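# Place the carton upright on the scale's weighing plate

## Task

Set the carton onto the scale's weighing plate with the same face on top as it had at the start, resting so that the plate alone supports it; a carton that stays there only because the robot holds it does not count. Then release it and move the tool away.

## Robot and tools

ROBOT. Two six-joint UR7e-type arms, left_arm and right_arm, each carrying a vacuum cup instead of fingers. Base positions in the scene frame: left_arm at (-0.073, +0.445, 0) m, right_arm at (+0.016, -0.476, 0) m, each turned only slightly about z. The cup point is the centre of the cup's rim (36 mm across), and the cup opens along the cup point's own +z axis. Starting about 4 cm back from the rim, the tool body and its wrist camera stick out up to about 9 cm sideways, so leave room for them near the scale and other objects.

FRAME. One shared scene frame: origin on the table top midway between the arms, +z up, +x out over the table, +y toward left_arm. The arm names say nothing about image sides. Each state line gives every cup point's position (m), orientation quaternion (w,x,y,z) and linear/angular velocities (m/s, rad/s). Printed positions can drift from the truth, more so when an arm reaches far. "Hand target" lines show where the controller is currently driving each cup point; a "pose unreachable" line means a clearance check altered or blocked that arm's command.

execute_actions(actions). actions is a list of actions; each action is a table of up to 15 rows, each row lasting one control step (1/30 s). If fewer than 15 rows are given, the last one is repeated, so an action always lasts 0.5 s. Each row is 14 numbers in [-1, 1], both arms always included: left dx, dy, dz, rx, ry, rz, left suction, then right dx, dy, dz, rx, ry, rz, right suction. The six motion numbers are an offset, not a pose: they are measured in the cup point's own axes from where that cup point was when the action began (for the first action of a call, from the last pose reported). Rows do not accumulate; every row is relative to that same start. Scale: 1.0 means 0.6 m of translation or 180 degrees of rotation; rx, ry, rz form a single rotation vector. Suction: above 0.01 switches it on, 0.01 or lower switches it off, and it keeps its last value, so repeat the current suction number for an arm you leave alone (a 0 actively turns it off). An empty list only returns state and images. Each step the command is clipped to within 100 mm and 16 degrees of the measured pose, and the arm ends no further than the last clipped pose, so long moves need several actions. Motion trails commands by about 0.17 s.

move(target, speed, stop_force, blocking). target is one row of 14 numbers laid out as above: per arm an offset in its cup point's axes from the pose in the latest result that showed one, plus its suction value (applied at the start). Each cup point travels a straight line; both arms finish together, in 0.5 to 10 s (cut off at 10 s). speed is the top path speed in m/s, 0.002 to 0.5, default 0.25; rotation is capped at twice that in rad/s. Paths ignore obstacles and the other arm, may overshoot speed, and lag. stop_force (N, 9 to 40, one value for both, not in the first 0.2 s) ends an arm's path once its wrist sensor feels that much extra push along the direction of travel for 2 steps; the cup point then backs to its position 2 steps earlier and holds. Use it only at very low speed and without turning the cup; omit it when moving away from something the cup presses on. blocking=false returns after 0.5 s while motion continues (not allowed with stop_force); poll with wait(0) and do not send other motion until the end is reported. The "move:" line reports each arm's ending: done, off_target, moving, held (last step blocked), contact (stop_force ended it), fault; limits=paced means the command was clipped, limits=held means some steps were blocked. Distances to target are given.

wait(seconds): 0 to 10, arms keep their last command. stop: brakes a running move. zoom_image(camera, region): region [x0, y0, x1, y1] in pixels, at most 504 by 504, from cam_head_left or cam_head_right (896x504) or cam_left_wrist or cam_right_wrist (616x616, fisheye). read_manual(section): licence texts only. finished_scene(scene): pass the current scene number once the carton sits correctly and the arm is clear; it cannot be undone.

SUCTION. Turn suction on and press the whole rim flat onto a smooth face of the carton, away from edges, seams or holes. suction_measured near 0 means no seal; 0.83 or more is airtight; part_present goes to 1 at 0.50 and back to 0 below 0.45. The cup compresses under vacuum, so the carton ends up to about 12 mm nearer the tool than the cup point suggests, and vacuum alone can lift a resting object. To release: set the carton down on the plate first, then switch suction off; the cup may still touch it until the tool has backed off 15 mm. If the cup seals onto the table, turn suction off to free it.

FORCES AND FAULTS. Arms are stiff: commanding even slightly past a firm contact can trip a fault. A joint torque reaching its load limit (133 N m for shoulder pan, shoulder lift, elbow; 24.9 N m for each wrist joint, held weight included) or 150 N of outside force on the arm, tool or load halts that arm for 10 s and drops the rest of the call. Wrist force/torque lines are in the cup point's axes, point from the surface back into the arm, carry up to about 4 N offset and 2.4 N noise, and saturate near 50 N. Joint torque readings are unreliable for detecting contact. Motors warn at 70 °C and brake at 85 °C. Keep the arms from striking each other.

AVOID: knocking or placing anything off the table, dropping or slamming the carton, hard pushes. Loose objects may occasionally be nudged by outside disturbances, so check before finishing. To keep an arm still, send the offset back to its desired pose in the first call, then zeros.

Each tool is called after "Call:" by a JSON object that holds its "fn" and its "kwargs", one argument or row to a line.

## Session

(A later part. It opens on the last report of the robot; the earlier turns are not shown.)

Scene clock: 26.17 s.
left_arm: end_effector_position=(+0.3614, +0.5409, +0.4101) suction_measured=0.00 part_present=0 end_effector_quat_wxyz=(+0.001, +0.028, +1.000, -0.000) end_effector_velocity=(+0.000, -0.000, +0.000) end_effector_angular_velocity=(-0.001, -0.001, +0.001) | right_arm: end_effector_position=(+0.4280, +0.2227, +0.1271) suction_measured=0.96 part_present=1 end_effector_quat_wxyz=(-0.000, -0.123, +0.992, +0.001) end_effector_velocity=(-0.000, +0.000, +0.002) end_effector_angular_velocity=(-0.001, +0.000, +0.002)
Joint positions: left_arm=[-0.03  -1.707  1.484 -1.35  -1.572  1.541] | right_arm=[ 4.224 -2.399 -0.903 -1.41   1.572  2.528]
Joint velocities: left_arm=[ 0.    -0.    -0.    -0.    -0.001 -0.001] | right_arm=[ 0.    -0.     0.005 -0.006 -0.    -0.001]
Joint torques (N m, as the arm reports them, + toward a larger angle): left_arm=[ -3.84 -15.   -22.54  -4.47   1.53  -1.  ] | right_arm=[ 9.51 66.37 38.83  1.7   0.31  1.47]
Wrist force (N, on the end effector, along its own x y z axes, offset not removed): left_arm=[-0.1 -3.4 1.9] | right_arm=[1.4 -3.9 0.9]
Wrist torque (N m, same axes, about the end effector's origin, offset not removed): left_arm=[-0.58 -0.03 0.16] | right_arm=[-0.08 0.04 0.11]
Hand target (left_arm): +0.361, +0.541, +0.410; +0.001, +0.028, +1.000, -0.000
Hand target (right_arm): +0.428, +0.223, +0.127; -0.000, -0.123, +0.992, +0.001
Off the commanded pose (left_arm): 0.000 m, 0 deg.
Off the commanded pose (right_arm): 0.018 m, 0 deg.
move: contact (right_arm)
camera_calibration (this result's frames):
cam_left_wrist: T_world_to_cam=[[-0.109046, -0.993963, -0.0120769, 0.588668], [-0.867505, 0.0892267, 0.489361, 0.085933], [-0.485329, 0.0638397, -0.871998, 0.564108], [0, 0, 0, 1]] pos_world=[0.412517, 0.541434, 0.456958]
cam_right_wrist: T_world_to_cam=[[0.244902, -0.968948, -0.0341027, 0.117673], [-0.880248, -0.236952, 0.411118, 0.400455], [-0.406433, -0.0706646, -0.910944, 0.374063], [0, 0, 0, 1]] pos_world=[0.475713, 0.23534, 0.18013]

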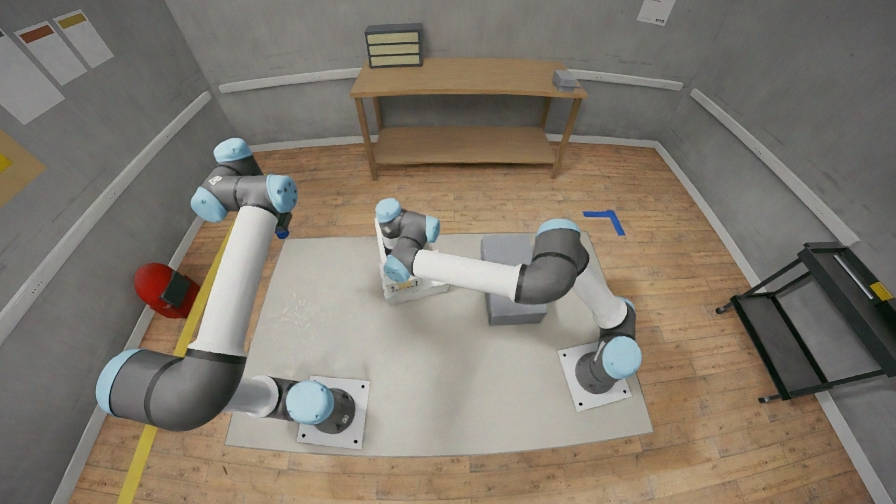

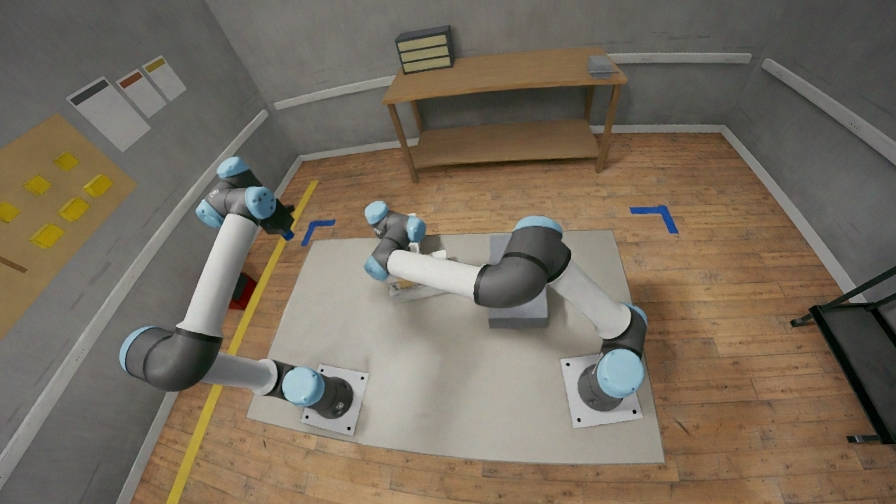

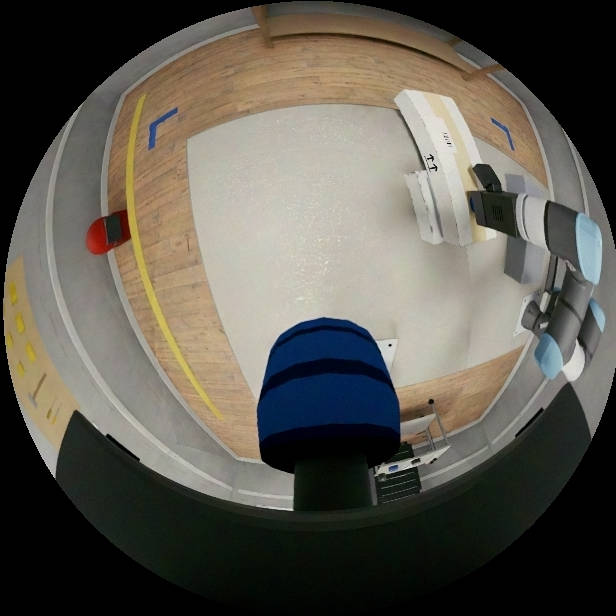

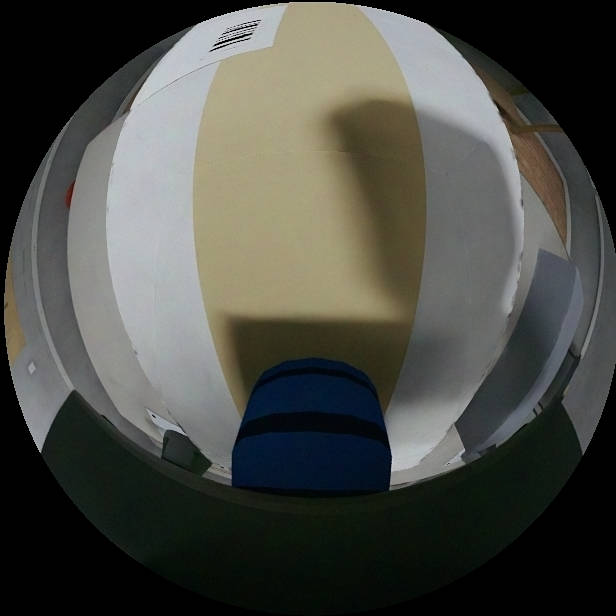

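Flat on the plate. Release and retreat.

Call:
{"fn": "execute_actions", "kwargs": {
  "actions": [
    [[0,0,0,0,0,0,0,0,0,0,0,0,0,0]]
  ]
}}

Call:
{"fn": "move", "kwargs": {
  "target": [0,0,0,0,0,0,0,0,0,-0.06,0,0,0,0],
  "speed": 0.1
}}

Call:
{"fn": "move", "kwargs": {
  "target": [0,0,0,0,0,0,0,0.1,-0.4,-0.2,0,0,0,0],
  "speed": 0.3
}}

Scene clock: 26.83 s.
left_arm: end_effector_position=(+0.3614, +0.5409, +0.4101) suction_measured=0.00 part_present=0 end_effector_quat_wxyz=(+0.001, +0.028, +1.000, -0.000) end_effector_velocity=(+0.001, +0.000, +0.000) end_effector_angular_velocity=(-0.000, -0.003, +0.001) | right_arm: end_effector_position=(+0.4280, +0.2227, +0.1273) suction_measured=0.00 part_present=0 end_effector_quat_wxyz=(-0.000, -0.123, +0.992, +0.001) end_effector_velocity=(-0.000, -0.000, -0.001) end_effector_angular_velocity=(-0.001, +0.000, +0.001)
Joint positions: left_arm=[-0.03  -1.707  1.484 -1.35  -1.572  1.541] | right_arm=[ 4.224 -2.399 -0.902 -1.41   1.572  2.528]
Joint velocities: left_arm=[ 0.     0.    -0.    -0.003 -0.    -0.   ] | right_arm=[ 0.    -0.001 -0.    -0.    -0.    -0.001]
Joint torques (N m, as the arm reports them, + toward a larger angle): left_arm=[ -4.25 -14.19 -23.8   -4.16   1.24  -0.75] | right_arm=[ 8.89 38.11  3.27  2.06  0.31  1.2 ]
Wrist force (N, on the end effector, along its own x y z axes, offset not removed): left_arm=[-1.9 2.6 -0.1] | right_arm=[2.2 -0.4 -16.0]
Wrist torque (N m, same axes, about the end effector's origin, offset not removed): left_arm=[0.35 0.11 0.18] | right_arm=[0.09 -0.26 -0.02]
Hand target (left_arm): +0.361, +0.541, +0.410; +0.001, +0.028, +1.000, -0.000
Hand target (right_arm): +0.428, +0.223, +0.127; -0.000, -0.123, +0.992, +0.001
Off the commanded pose (left_arm): 0.000 m, 0 deg.
Off the commanded pose (right_arm): 0.000 m, 0 deg.
camera_calibration (this result's frames):
cam_left_wrist: T_world_to_cam=[[-0.109046, -0.993963, -0.0120769, 0.588667], [-0.867505, 0.0892267, 0.489361, 0.085933], [-0.485329, 0.0638396, -0.871998, 0.564108], [0, 0, 0, 1]] pos_world=[0.412517, 0.541434, 0.456958]
cam_right_wrist: T_world_to_cam=[[0.244901, -0.968942, -0.0342647, 0.117716], [-0.880278, -0.237026, 0.411011, 0.400452], [-0.406368, -0.0704947, -0.910986, 0.374136], [0, 0, 0, 1]] pos_world=[0.475717, 0.235352, 0.180276]

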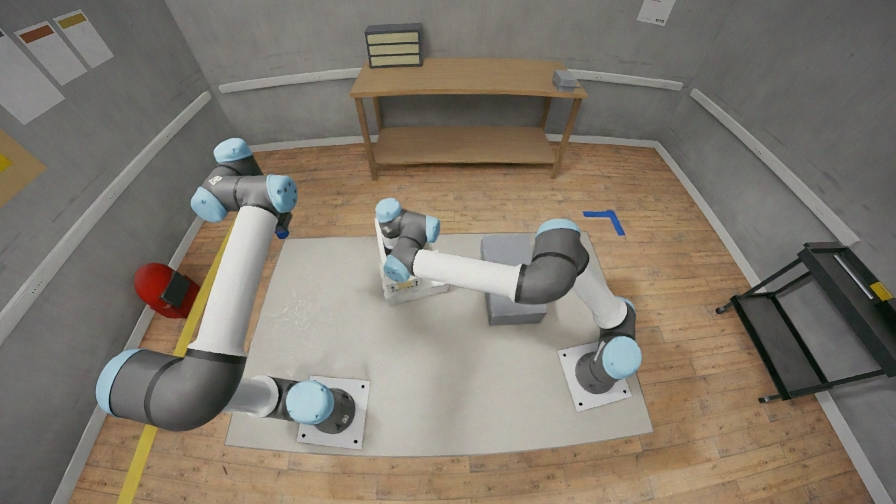

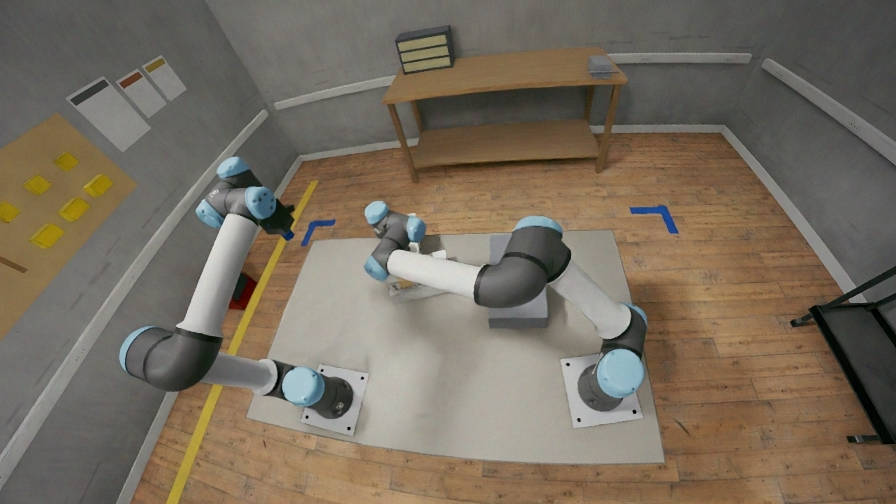

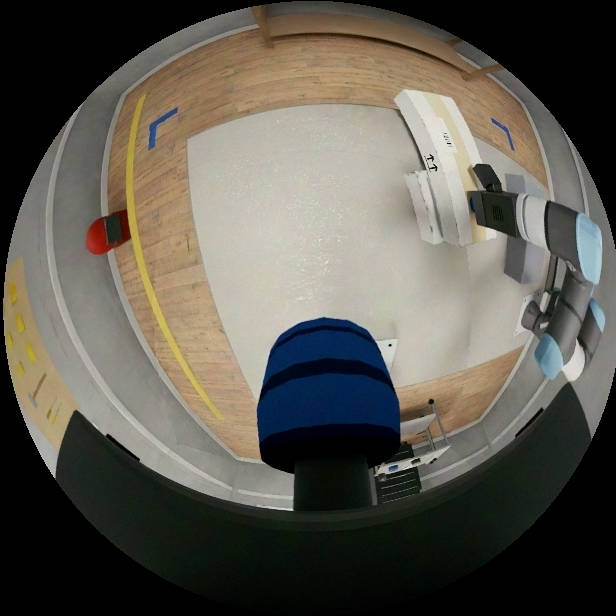

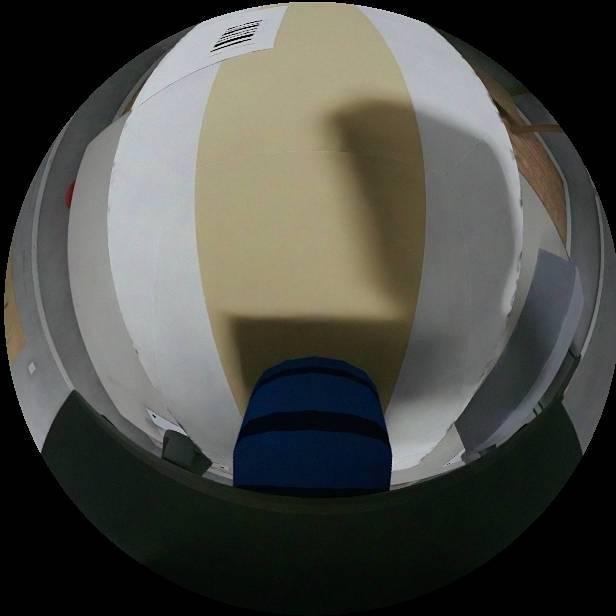

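Scene clock: 27.70 s.
left_arm: end_effector_position=(+0.3614, +0.5409, +0.4101) suction_measured=0.00 part_present=0 end_effector_quat_wxyz=(+0.001, +0.028, +1.000, -0.000) end_effector_velocity=(+0.001, -0.000, +0.000) end_effector_angular_velocity=(-0.002, -0.002, -0.000) | right_arm: end_effector_position=(+0.4280, +0.2227, +0.1631) suction_measured=0.00 part_present=0 end_effector_quat_wxyz=(-0.000, -0.123, +0.992, +0.001) end_effector_velocity=(-0.000, +0.000, +0.001) end_effector_angular_velocity=(-0.001, +0.000, +0.002)
Joint positions: left_arm=[-0.03  -1.707  1.484 -1.35  -1.572  1.541] | right_arm=[ 4.224 -2.385 -0.834 -1.492  1.572  2.528]
Joint velocities: left_arm=[ 0.001  0.    -0.001 -0.001 -0.001  0.001] | right_arm=[ 0.    -0.     0.004 -0.005 -0.    -0.001]
Joint torques (N m, as the arm reports them, + toward a larger angle): left_arm=[ -4.35 -13.96 -24.24  -4.42   1.25  -0.69] | right_arm=[ 8.92 65.03 35.13  1.13 -1.37  0.79]
Wrist force (N, on the end effector, along its own x y z axes, offset not removed): left_arm=[-0.3 1.8 0.1] | right_arm=[-0.6 1.1 0.6]
Wrist torque (N m, same axes, about the end effector's origin, offset not removed): left_arm=[0.13 -0.09 0.16] | right_arm=[0.23 0.14 0.10]
Hand target (left_arm): +0.361, +0.541, +0.410; +0.001, +0.028, +1.000, -0.000
Hand target (right_arm): +0.428, +0.223, +0.163; -0.000, -0.123, +0.992, +0.001
Off the commanded pose (left_arm): 0.000 m, 0 deg.
Off the commanded pose (right_arm): 0.000 m, 0 deg.
move: done
camera_calibration (this result's frames):
cam_left_wrist: T_world_to_cam=[[-0.109046, -0.993963, -0.0120768, 0.588667], [-0.867505, 0.0892267, 0.489361, 0.085933], [-0.485329, 0.0638396, -0.871998, 0.564108], [0, 0, 0, 1]] pos_world=[0.412517, 0.541434, 0.456958]
cam_right_wrist: T_world_to_cam=[[0.244902, -0.968941, -0.0343046, 0.118958], [-0.880285, -0.237045, 0.410985, 0.385724], [-0.406352, -0.0704531, -0.910997, 0.406803], [0, 0, 0, 1]] pos_world=[0.475719, 0.235357, 0.216151]

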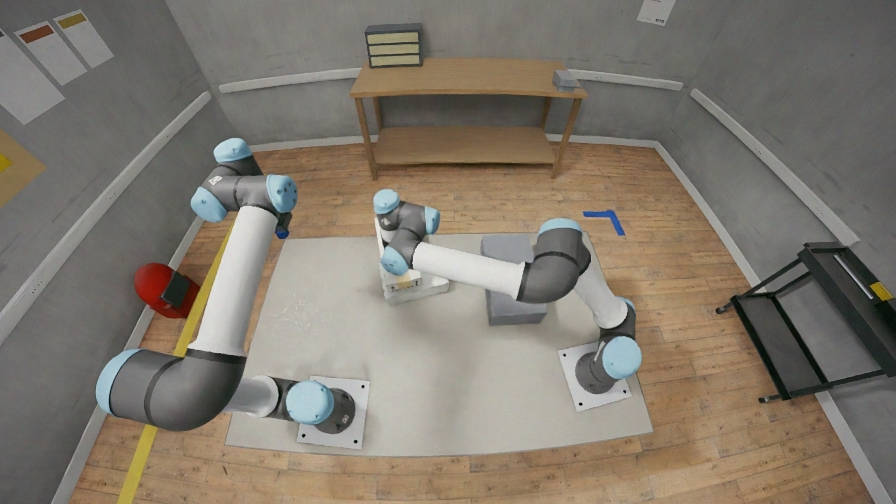

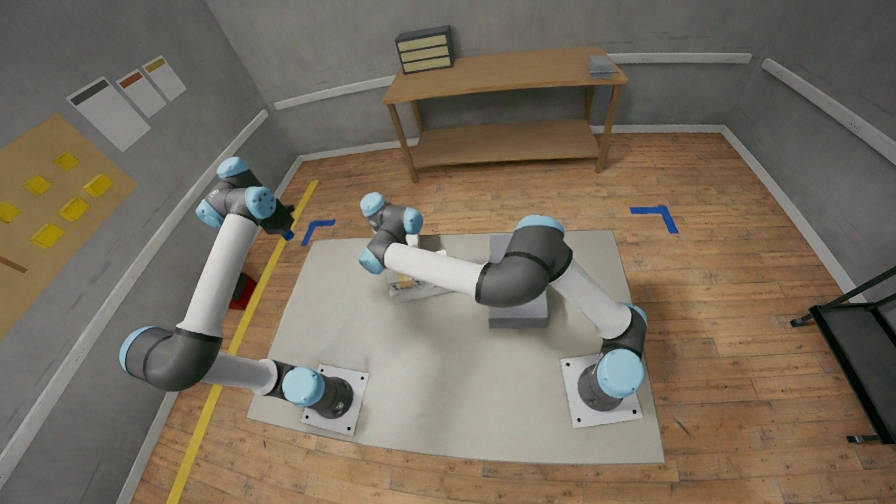

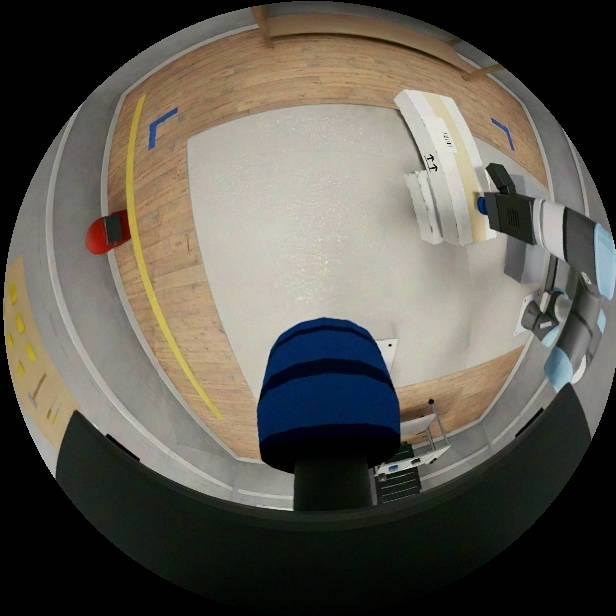

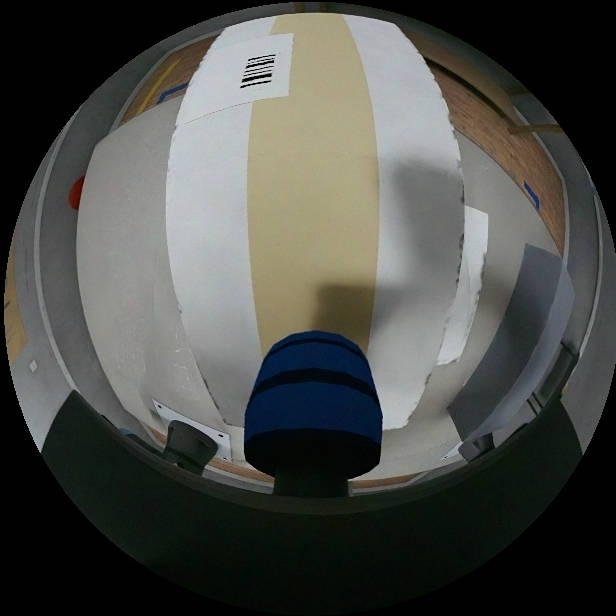

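Scene clock: 29.23 s.
left_arm: end_effector_position=(+0.3614, +0.5409, +0.4101) suction_measured=0.00 part_present=0 end_effector_quat_wxyz=(+0.001, +0.028, +1.000, -0.000) end_effector_velocity=(+0.000, -0.001, +0.001) end_effector_angular_velocity=(-0.001, -0.002, -0.000) | right_arm: end_effector_position=(+0.4282, -0.0245, +0.2832) suction_measured=0.00 part_present=0 end_effector_quat_wxyz=(+0.000, -0.123, +0.992, +0.001) end_effector_velocity=(-0.000, -0.001, +0.001) end_effector_angular_velocity=(+0.000, +0.000, -0.001)
Joint positions: left_arm=[-0.03  -1.707  1.484 -1.35  -1.572  1.541] | right_arm=[ 4.072 -1.822 -1.397 -1.492  1.572  2.376]
Joint velocities: left_arm=[-0.001 -0.    -0.001 -0.    -0.001 -0.001] | right_arm=[-0.001  0.003 -0.002 -0.001  0.     0.   ]
Joint torques (N m, as the arm reports them, + toward a larger angle): left_arm=[ -3.53 -14.82 -22.66  -4.47   1.02  -0.89] | right_arm=[-11.11  45.19  10.89   1.08  -0.29  -1.39]
Wrist force (N, on the end effector, along its own x y z axes, offset not removed): left_arm=[-1.9 1.5 -3.1] | right_arm=[0.9 0.1 0.2]
Wrist torque (N m, same axes, about the end effector's origin, offset not removed): left_arm=[0.26 0.37 0.11] | right_arm=[0.17 -0.05 0.10]
Hand target (left_arm): +0.361, +0.541, +0.410; +0.001, +0.028, +1.000, -0.000
Hand target (right_arm): +0.428, -0.025, +0.283; +0.000, -0.123, +0.992, +0.001
Off the commanded pose (left_arm): 0.000 m, 0 deg.
Off the commanded pose (right_arm): 0.001 m, 0 deg.
move: done
camera_calibration (this result's frames):
cam_left_wrist: T_world_to_cam=[[-0.109046, -0.993963, -0.0120769, 0.588667], [-0.867505, 0.0892267, 0.489361, 0.085933], [-0.485329, 0.0638397, -0.871998, 0.564108], [0, 0, 0, 1]] pos_world=[0.412517, 0.541434, 0.456958]
cam_right_wrist: T_world_to_cam=[[0.244915, -0.968945, -0.034095, -0.116551], [-0.880421, -0.236992, 0.410723, 0.278093], [-0.406049, -0.0705745, -0.911122, 0.498771], [0, 0, 0, 1]] pos_world=[0.47591, -0.0118251, 0.336249]

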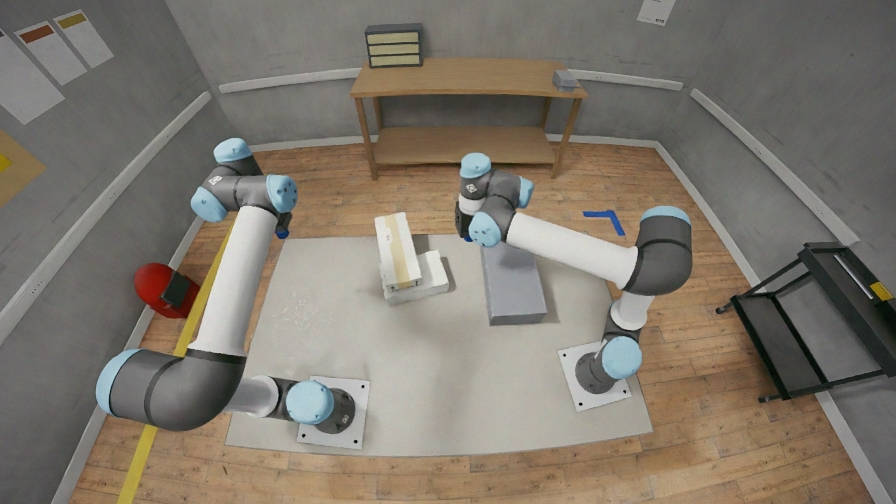

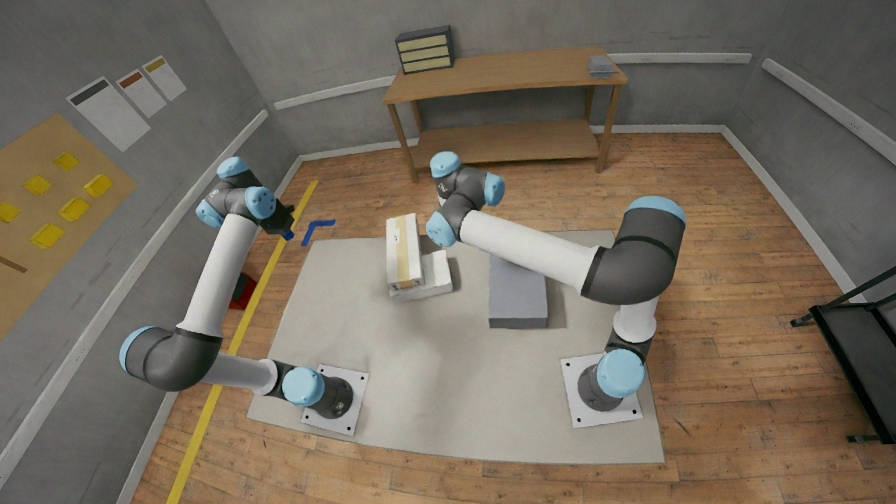

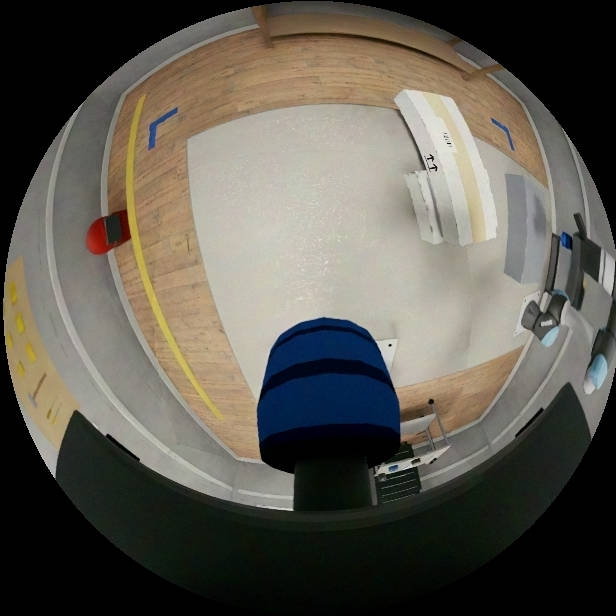

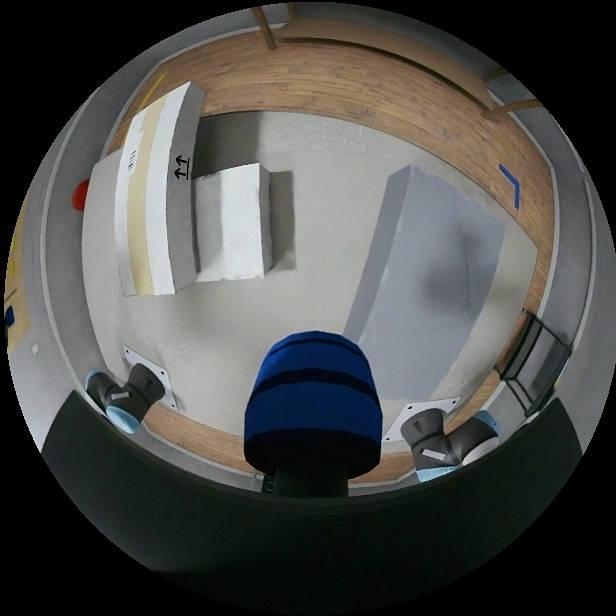

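Call:
{"fn": "finished_scene", "kwargs": {
  "scene": 1
}}

The scene is finished: the task was done.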